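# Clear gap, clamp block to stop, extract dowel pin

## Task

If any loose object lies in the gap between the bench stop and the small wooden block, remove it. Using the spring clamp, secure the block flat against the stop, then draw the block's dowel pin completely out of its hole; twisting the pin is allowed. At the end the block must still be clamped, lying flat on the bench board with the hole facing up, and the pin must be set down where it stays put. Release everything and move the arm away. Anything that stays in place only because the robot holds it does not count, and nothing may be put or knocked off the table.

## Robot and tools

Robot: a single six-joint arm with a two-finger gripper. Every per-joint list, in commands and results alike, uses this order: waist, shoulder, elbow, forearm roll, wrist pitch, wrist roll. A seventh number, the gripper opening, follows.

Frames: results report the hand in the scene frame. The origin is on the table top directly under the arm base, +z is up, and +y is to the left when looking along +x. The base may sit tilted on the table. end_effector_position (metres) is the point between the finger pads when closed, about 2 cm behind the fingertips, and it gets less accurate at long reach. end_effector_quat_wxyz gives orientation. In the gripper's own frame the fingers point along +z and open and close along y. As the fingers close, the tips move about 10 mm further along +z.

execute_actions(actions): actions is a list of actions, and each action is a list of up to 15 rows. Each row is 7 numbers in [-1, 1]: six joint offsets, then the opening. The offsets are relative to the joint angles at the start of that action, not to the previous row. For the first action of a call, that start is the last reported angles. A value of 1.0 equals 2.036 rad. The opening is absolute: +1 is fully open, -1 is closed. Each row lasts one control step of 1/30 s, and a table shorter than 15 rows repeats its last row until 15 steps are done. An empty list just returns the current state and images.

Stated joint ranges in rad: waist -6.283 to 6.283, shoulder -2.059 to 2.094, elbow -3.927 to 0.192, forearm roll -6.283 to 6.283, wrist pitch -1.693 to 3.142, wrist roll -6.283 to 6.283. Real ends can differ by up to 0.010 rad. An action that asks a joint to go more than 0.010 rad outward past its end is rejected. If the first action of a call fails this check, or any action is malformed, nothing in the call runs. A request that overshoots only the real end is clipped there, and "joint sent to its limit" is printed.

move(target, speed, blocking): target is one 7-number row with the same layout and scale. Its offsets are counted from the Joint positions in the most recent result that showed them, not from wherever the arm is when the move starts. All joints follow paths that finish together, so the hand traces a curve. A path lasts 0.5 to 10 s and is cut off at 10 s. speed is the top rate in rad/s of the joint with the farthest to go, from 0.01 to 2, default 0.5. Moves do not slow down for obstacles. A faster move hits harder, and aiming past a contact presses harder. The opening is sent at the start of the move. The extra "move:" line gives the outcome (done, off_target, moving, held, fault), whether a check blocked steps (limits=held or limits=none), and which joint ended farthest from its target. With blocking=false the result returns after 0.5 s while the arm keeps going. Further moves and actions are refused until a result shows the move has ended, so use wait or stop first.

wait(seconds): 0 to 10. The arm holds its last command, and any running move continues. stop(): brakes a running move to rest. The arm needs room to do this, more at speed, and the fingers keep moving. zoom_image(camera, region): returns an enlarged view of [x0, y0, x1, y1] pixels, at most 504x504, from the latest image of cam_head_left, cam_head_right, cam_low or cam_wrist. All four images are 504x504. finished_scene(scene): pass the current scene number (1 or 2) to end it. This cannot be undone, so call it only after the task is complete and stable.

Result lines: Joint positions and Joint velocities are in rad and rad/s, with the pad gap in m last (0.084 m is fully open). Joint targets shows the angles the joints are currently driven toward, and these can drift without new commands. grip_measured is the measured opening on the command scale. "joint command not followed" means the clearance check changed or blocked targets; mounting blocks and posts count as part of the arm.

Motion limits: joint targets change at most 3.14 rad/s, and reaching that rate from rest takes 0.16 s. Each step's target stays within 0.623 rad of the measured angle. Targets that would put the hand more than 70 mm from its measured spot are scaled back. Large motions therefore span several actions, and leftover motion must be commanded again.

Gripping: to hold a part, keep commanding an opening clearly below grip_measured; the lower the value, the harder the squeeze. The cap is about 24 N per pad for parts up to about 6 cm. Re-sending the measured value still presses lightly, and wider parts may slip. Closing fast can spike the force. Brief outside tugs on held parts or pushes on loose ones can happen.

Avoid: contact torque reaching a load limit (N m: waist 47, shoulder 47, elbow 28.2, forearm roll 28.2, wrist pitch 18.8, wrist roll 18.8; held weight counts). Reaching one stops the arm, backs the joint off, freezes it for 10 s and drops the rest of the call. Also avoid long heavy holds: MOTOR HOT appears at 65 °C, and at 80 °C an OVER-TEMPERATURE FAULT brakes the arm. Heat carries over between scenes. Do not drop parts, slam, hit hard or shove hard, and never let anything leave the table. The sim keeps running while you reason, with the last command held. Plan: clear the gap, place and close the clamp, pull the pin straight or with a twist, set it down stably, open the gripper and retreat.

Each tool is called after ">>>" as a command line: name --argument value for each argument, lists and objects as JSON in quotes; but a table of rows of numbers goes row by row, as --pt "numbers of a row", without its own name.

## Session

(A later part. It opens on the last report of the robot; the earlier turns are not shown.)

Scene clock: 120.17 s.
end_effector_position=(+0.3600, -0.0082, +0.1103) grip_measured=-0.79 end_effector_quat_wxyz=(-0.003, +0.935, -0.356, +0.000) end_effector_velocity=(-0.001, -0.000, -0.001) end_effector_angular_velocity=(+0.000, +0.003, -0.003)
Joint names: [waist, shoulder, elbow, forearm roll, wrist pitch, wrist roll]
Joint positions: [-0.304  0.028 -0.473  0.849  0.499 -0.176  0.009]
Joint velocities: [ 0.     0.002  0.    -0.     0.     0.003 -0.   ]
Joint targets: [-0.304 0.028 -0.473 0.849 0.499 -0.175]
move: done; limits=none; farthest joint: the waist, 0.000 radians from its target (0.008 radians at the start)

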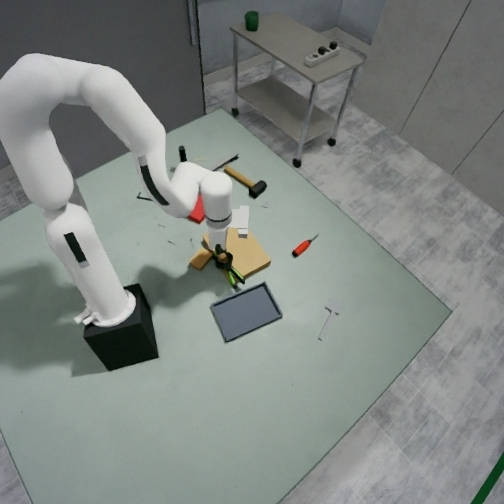

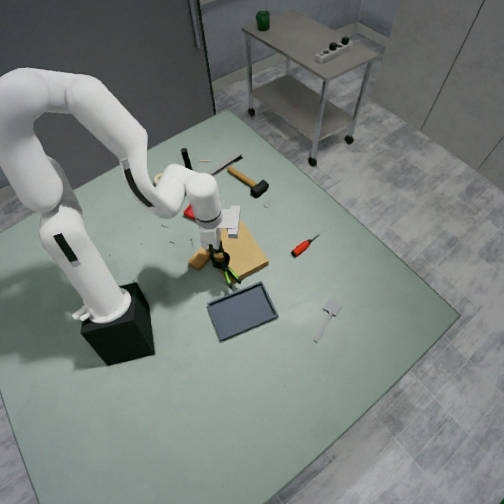

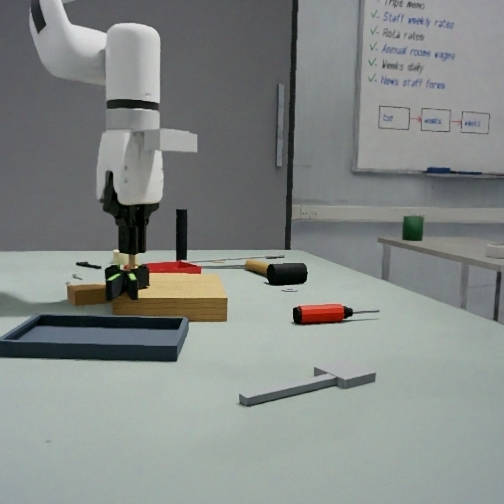

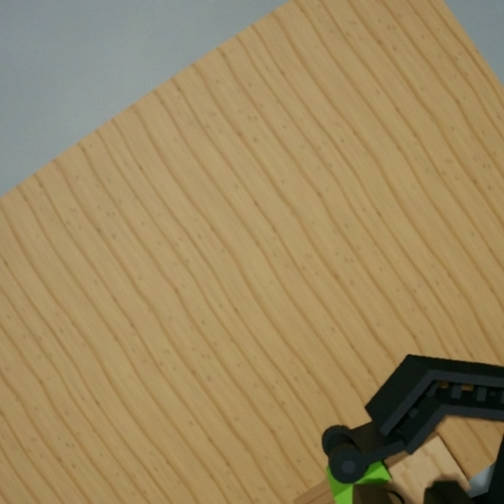

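>>> move --target '[-0.006,-0.011,0.002,-0.013,0.0075,-0.5,-1]' --speed 0.9

>>> move --target '[-0.025,-0.045,0.006,-0.05,0.031,0.1,-1]' --speed 0.2

>>> zoom_image --camera "cam_low" --region '[70, 200, 230, 320]'

Scene clock: 122.77 s.
end_effector_position=(+0.3605, -0.0084, +0.1167) grip_measured=-0.79 end_effector_quat_wxyz=(-0.002, +0.988, +0.154, +0.002) end_effector_velocity=(-0.001, -0.001, -0.000) end_effector_angular_velocity=(-0.000, +0.001, +0.001)
Joint names: [waist, shoulder, elbow, forearm roll, wrist pitch, wrist roll]
Joint positions: [-0.317  0.006 -0.469  0.822  0.514 -1.193  0.009]
Joint velocities: [-0.001  0.001  0.001 -0.    -0.    -0.003  0.   ]
Joint targets: [-0.317 0.006 -0.469 0.822 0.514 -1.193]
move: done; limits=none; farthest joint: the wrist roll, 0.001 radians from its target (1.019 radians at the start)

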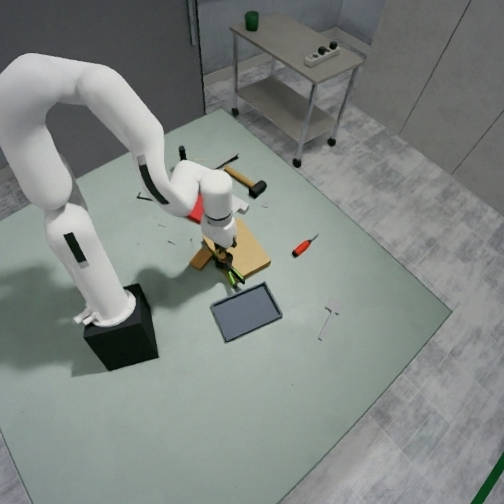

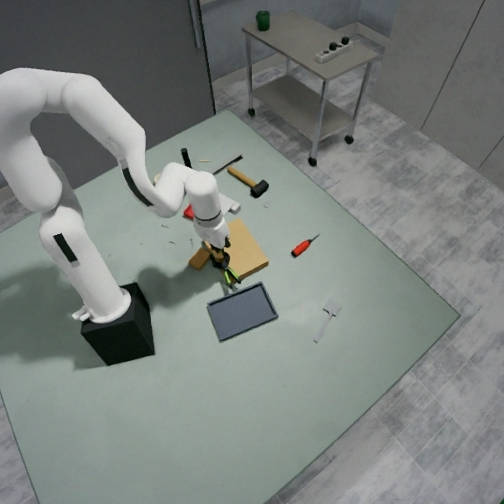

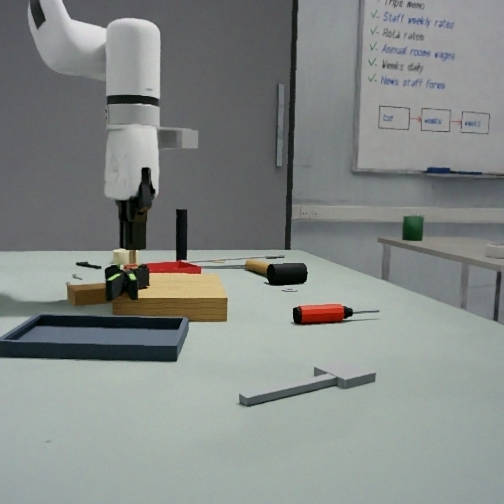

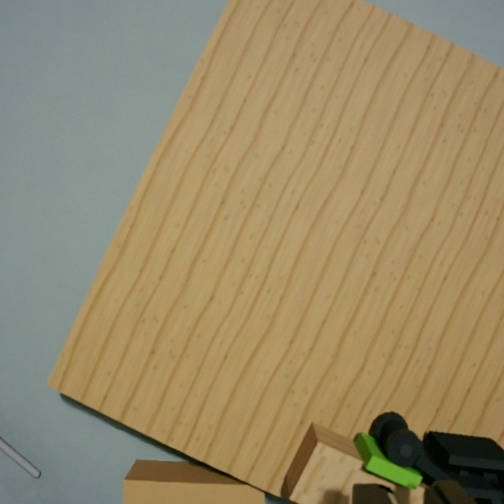

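Scene clock: 124.27 s.
end_effector_position=(+0.3624, -0.0109, +0.1437) grip_measured=-0.79 end_effector_quat_wxyz=(+0.002, +0.996, +0.087, +0.007) end_effector_velocity=(+0.001, +0.000, +0.001) end_effector_angular_velocity=(+0.000, -0.002, -0.001)
Joint names: [waist, shoulder, elbow, forearm roll, wrist pitch, wrist roll]
Joint positions: [-0.367 -0.086 -0.457  0.721  0.577 -0.99   0.009]
Joint velocities: [-0.    -0.002 -0.001 -0.001  0.001  0.002 -0.   ]
Joint targets: [-0.368 -0.086 -0.457 0.720 0.577 -0.990]
move: done; limits=none; farthest joint: the waist, 0.000 radians from its target (0.051 radians at the start)

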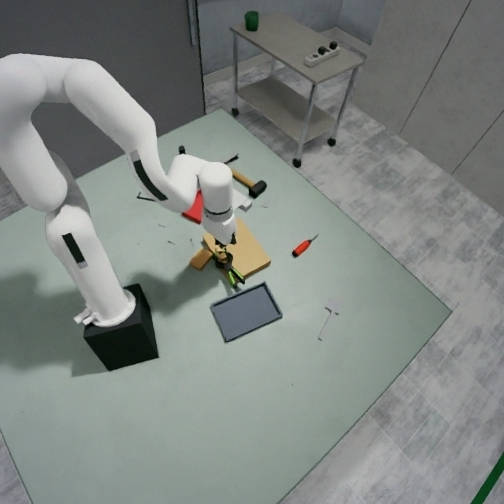

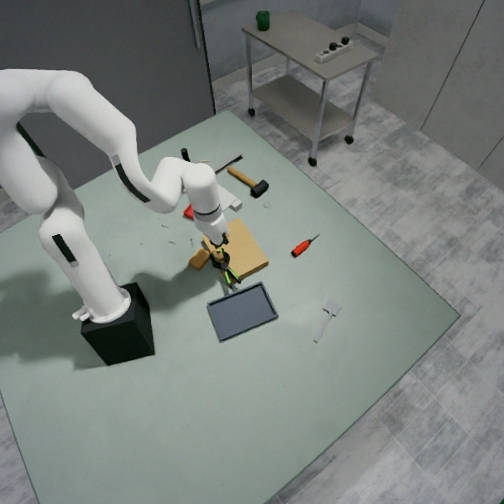

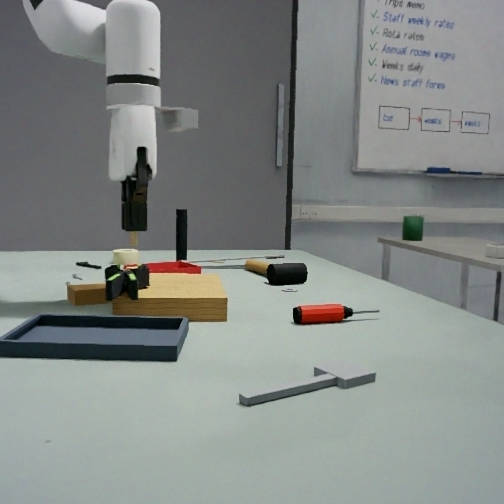

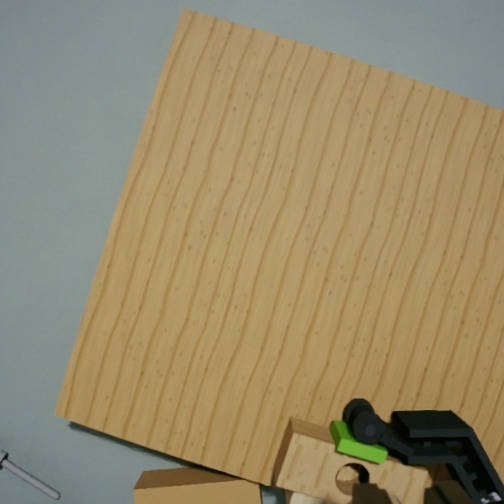

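Region (70, 200, 230, 320) of cam_low's 504x504 image, scaled by 3.150, with more detail than that image has; it fills the top 378 rows of this view, and the rest is white.

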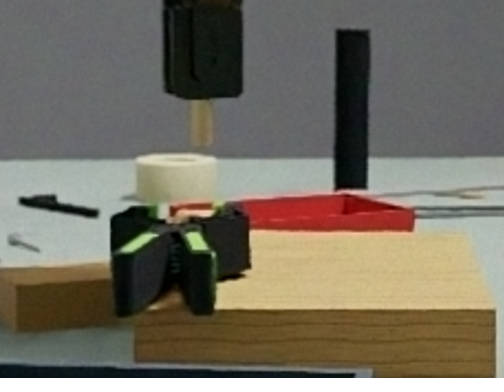

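>>> move --target '[-0.25,0.13,-0.045,0,-0.015,-0.06,-1]' --speed 0.5

>>> move --target '[0.0545,0.1544,-0.0454,0.1596,-0.0562,-0.123,-1]' --speed 0.3

>>> zoom_image --camera "cam_low" --region '[0, 230, 200, 370]'

Scene clock: 126.53 s.
end_effector_position=(+0.2907, -0.1901, +0.1486) grip_measured=-0.79 end_effector_quat_wxyz=(+0.019, +0.992, -0.120, +0.024) end_effector_velocity=(-0.001, -0.000, -0.000) end_effector_angular_velocity=(+0.001, +0.001, +0.000)
Joint names: [waist, shoulder, elbow, forearm roll, wrist pitch, wrist roll]
Joint positions: [-0.876  0.179 -0.548  0.721  0.547 -1.112  0.009]
Joint velocities: [-0.002  0.002 -0.    -0.001  0.    -0.002  0.   ]
Joint targets: [-0.876 0.179 -0.548 0.721 0.547 -1.112]
move: done; limits=none; farthest joint: the waist, 0.000 radians from its target (0.508 radians at the start)

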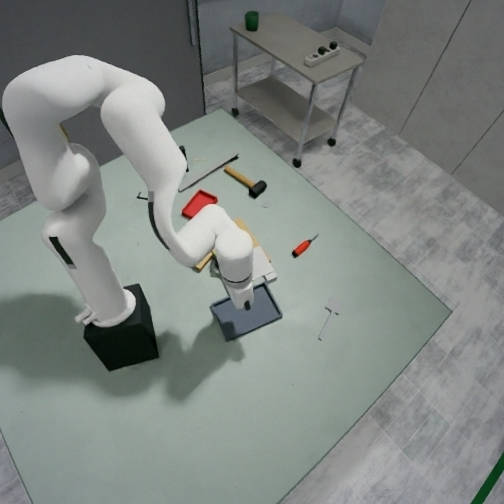

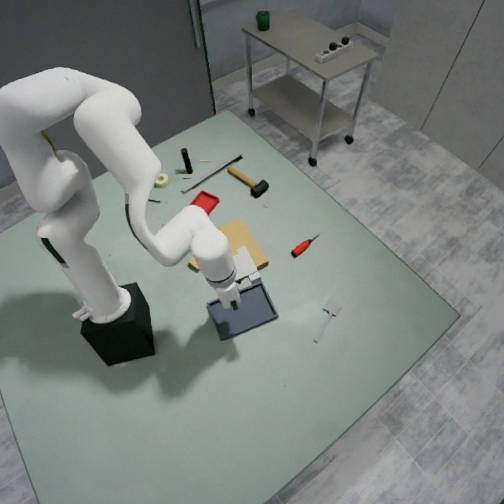

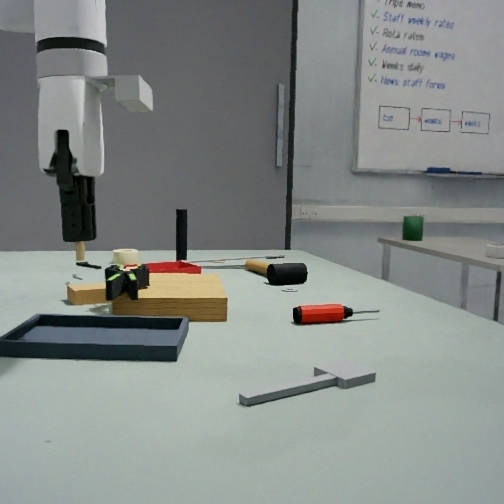

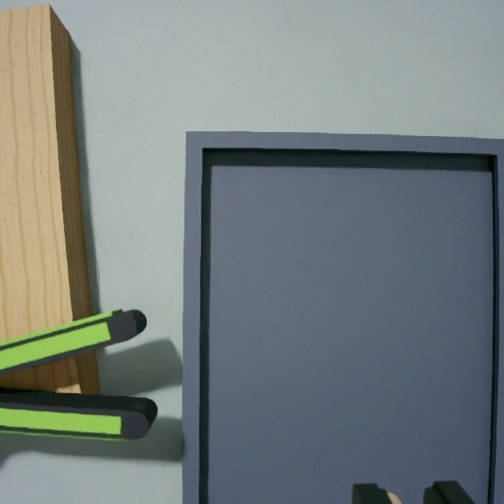

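Scene clock: 128.17 s.
end_effector_position=(+0.2777, -0.1890, +0.0577) grip_measured=-0.79 end_effector_quat_wxyz=(-0.002, +0.992, -0.126, +0.002) end_effector_velocity=(-0.000, +0.000, -0.001) end_effector_angular_velocity=(+0.000, +0.001, +0.000)
Joint names: [waist, shoulder, elbow, forearm roll, wrist pitch, wrist roll]
Joint positions: [-0.765  0.492 -0.641  1.045  0.432 -1.362  0.009]
Joint velocities: [ 0.002  0.003 -0.001  0.003 -0.001 -0.002 -0.   ]
Joint targets: [-0.765 0.493 -0.641 1.046 0.432 -1.362]
move: done; limits=none; farthest joint: the shoulder, 0.001 radians from its target (0.315 radians at the start)

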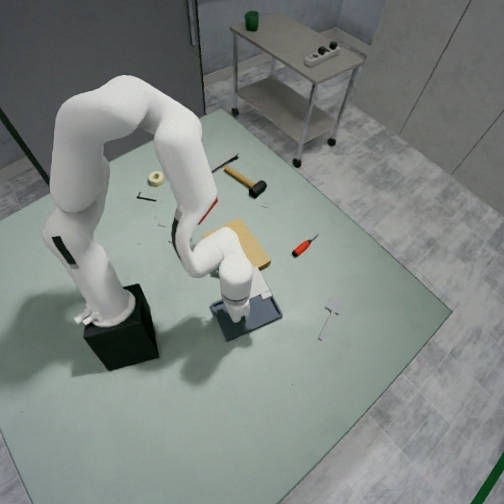

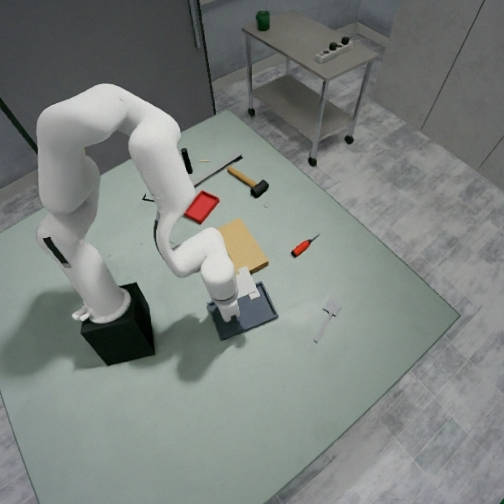

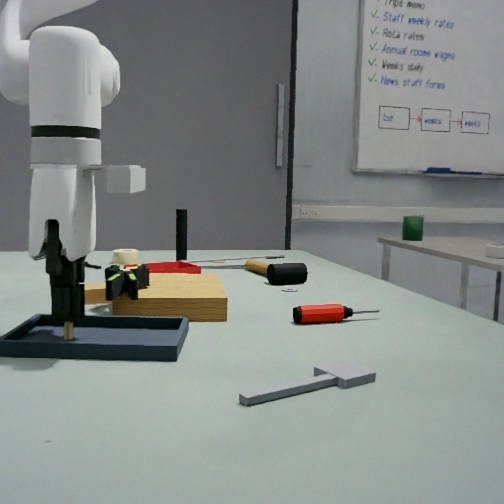

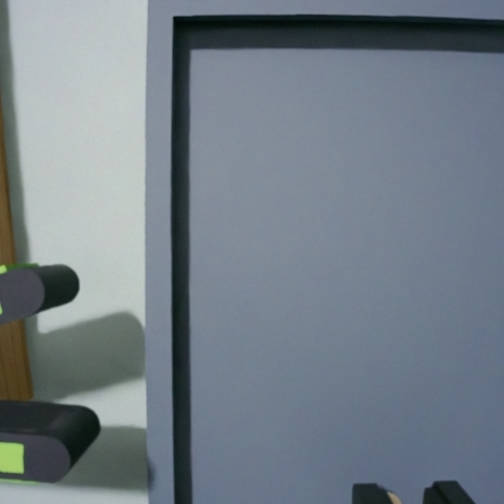

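Region (0, 230, 200, 370) of cam_low's 504x504 image, scaled by 2.520, with more detail than that image has; it fills the top 353 rows of this view, and the rest is white.

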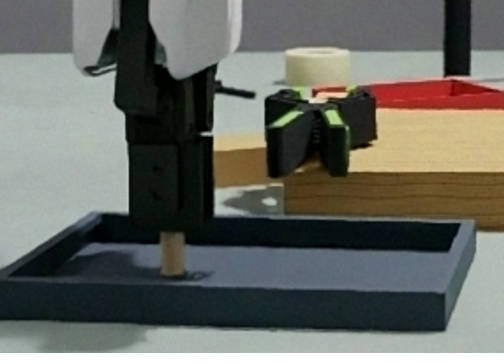

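>>> execute_actions --actions '[[[0.0016,0.0035,-0.0016,0.0047,-0.0012,-0.0035,-1]],[[0,0,0,0,0,0,-0.7]],[[0,0,0,0,0,0,-0.2]],[[-0.028,-0.061,0.028,-0.084,0.022,0.062,-0.2]]]'

>>> move --target '[-0.0972,-0.35,0.0584,-0.2394,0.2672,0.0732,1]' --speed 0.8

>>> zoom_image --camera "cam_wrist" --region '[0, 100, 250, 300]'

Scene clock: 130.70 s.
end_effector_position=(+0.2747, -0.1883, +0.0893) grip_measured=-0.22 end_effector_quat_wxyz=(+0.000, +0.992, -0.126, +0.000) end_effector_velocity=(-0.001, -0.000, +0.005) end_effector_angular_velocity=(-0.001, +0.004, +0.000)
Joint names: [waist, shoulder, elbow, forearm roll, wrist pitch, wrist roll]
Joint positions: [-0.818  0.377 -0.588  0.887  0.474 -1.245  0.035]
Joint velocities: [-0.009 -0.017  0.007 -0.029  0.007  0.021  0.   ]
Joint targets: [-0.819 0.374 -0.587 0.884 0.474 -1.243]

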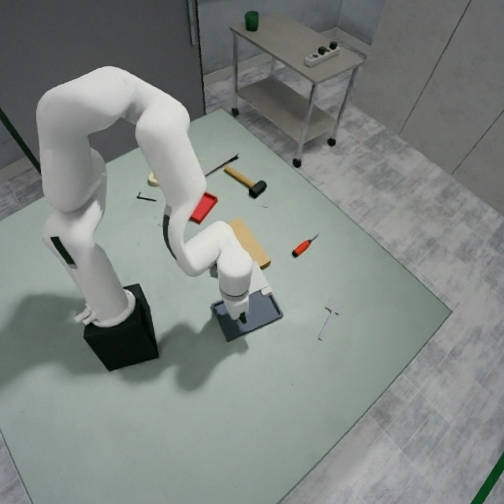

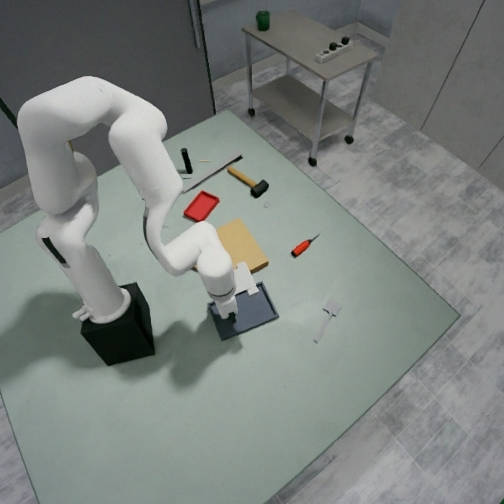

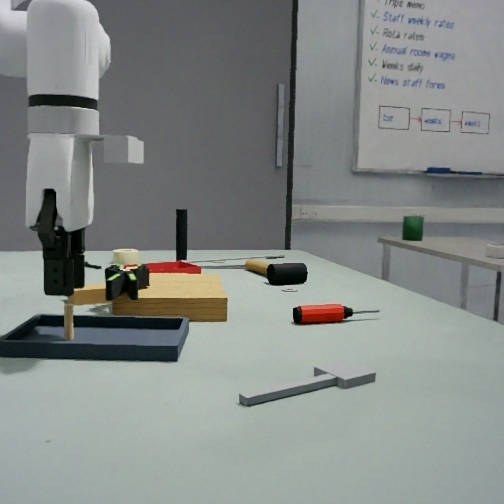

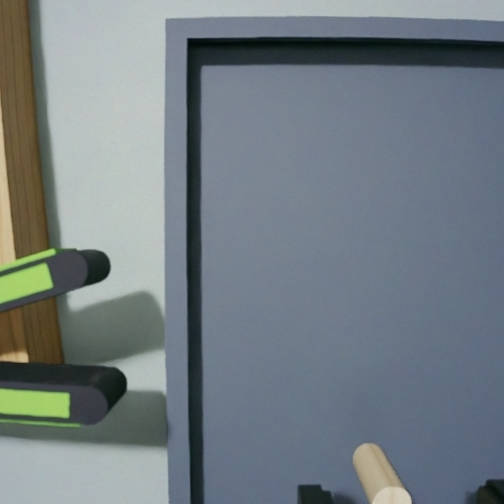

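Scene clock: 132.33 s.
end_effector_position=(+0.2595, -0.1265, +0.2682) grip_measured=+1.00 end_effector_quat_wxyz=(-0.002, +1.000, -0.000, +0.001) end_effector_velocity=(+0.000, -0.000, +0.001) end_effector_angular_velocity=(-0.003, -0.002, +0.001)
Joint names: [waist, shoulder, elbow, forearm roll, wrist pitch, wrist roll]
Joint positions: [-1.016 -0.335 -0.469  0.399  1.017 -1.096  0.084]
Joint velocities: [-0.001 -0.003 -0.    -0.     0.    -0.001 -0.   ]
Joint targets: [-1.016 -0.336 -0.469 0.399 1.018 -1.096]
move: done; limits=none; farthest joint: the waist, 0.000 radians from its target (0.198 radians at the start)

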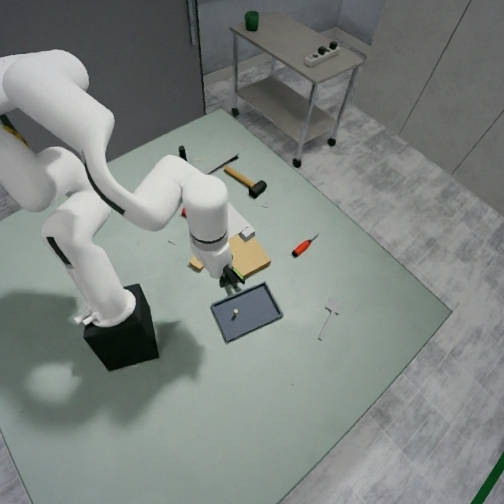

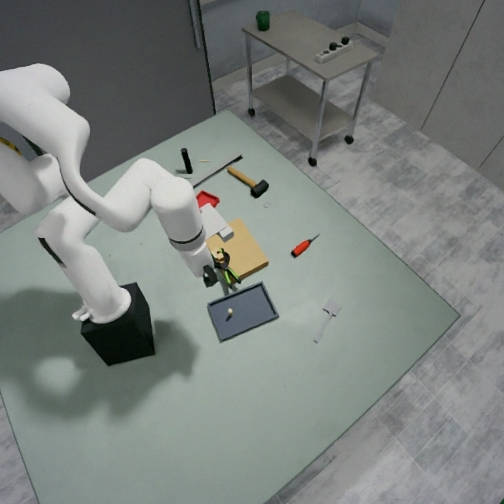

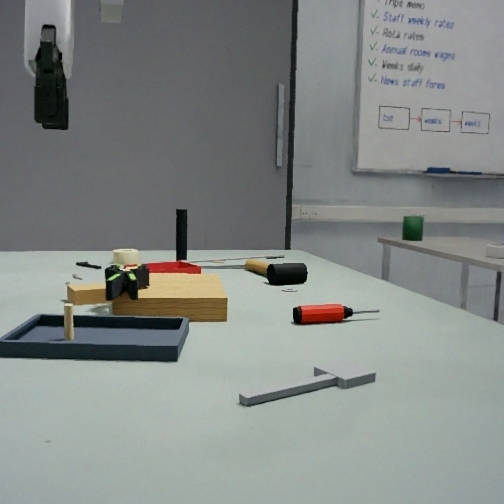

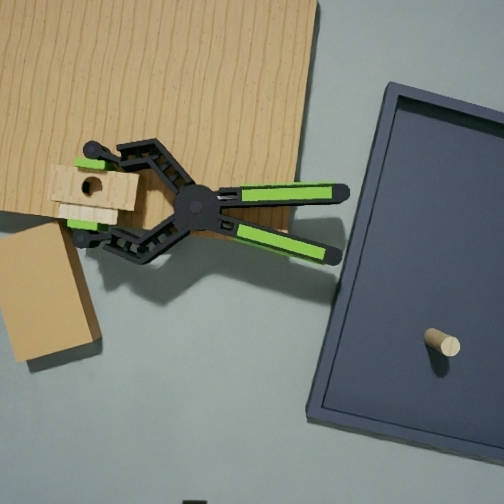

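Region (0, 100, 250, 300) of cam_wrist's 504x504 image, scaled by 2.016, with more detail than that image has; it fills the top 403 rows of this view, and the rest is white.

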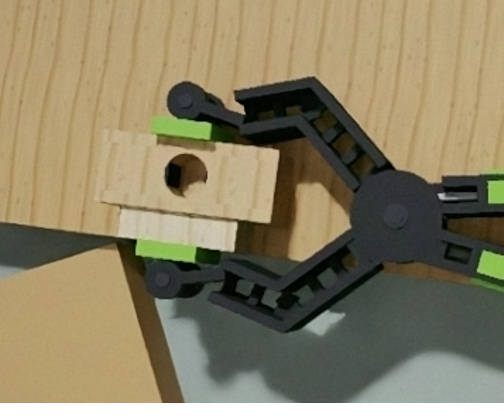

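>>> execute_actions --actions '[]'

>>> finished_scene --scene 1

Scene clock: 135.10 s.
end_effector_position=(+0.2595, -0.1265, +0.2683) grip_measured=+1.00 end_effector_quat_wxyz=(-0.002, +1.000, -0.000, +0.001) end_effector_velocity=(-0.000, -0.000, +0.000) end_effector_angular_velocity=(-0.000, -0.000, -0.000)
Joint names: [waist, shoulder, elbow, forearm roll, wrist pitch, wrist roll]
Joint positions: [-1.016 -0.336 -0.469  0.399  1.018 -1.096  0.084]
Joint velocities: [-0.    -0.001 -0.    -0.     0.     0.     0.   ]
Joint targets: [-1.016 -0.336 -0.469 0.399 1.018 -1.096]

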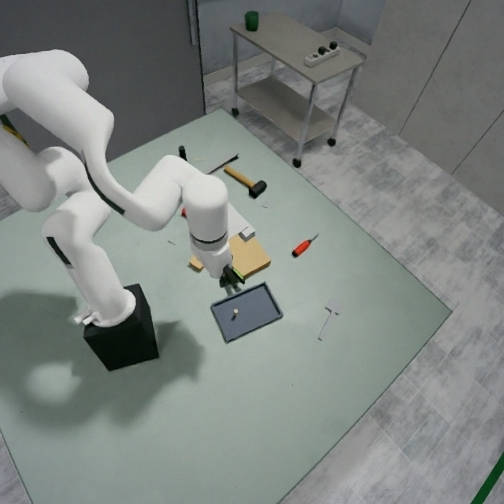

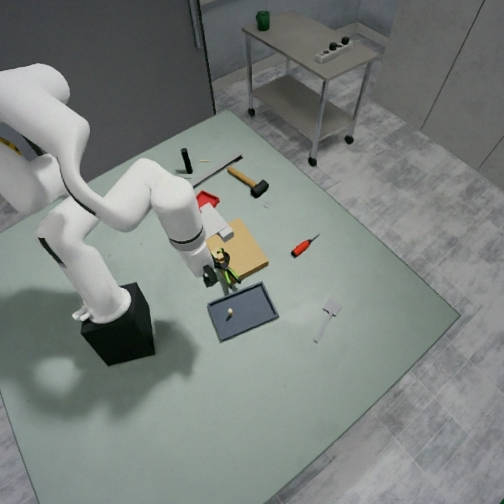

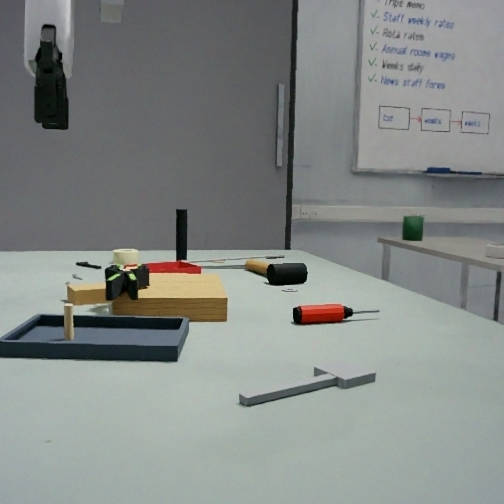

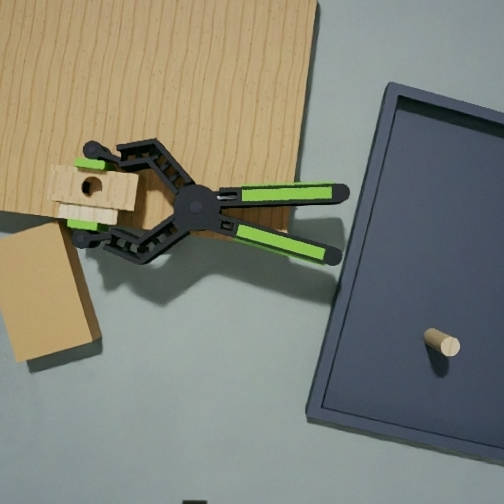

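The scene is finished: the task was done.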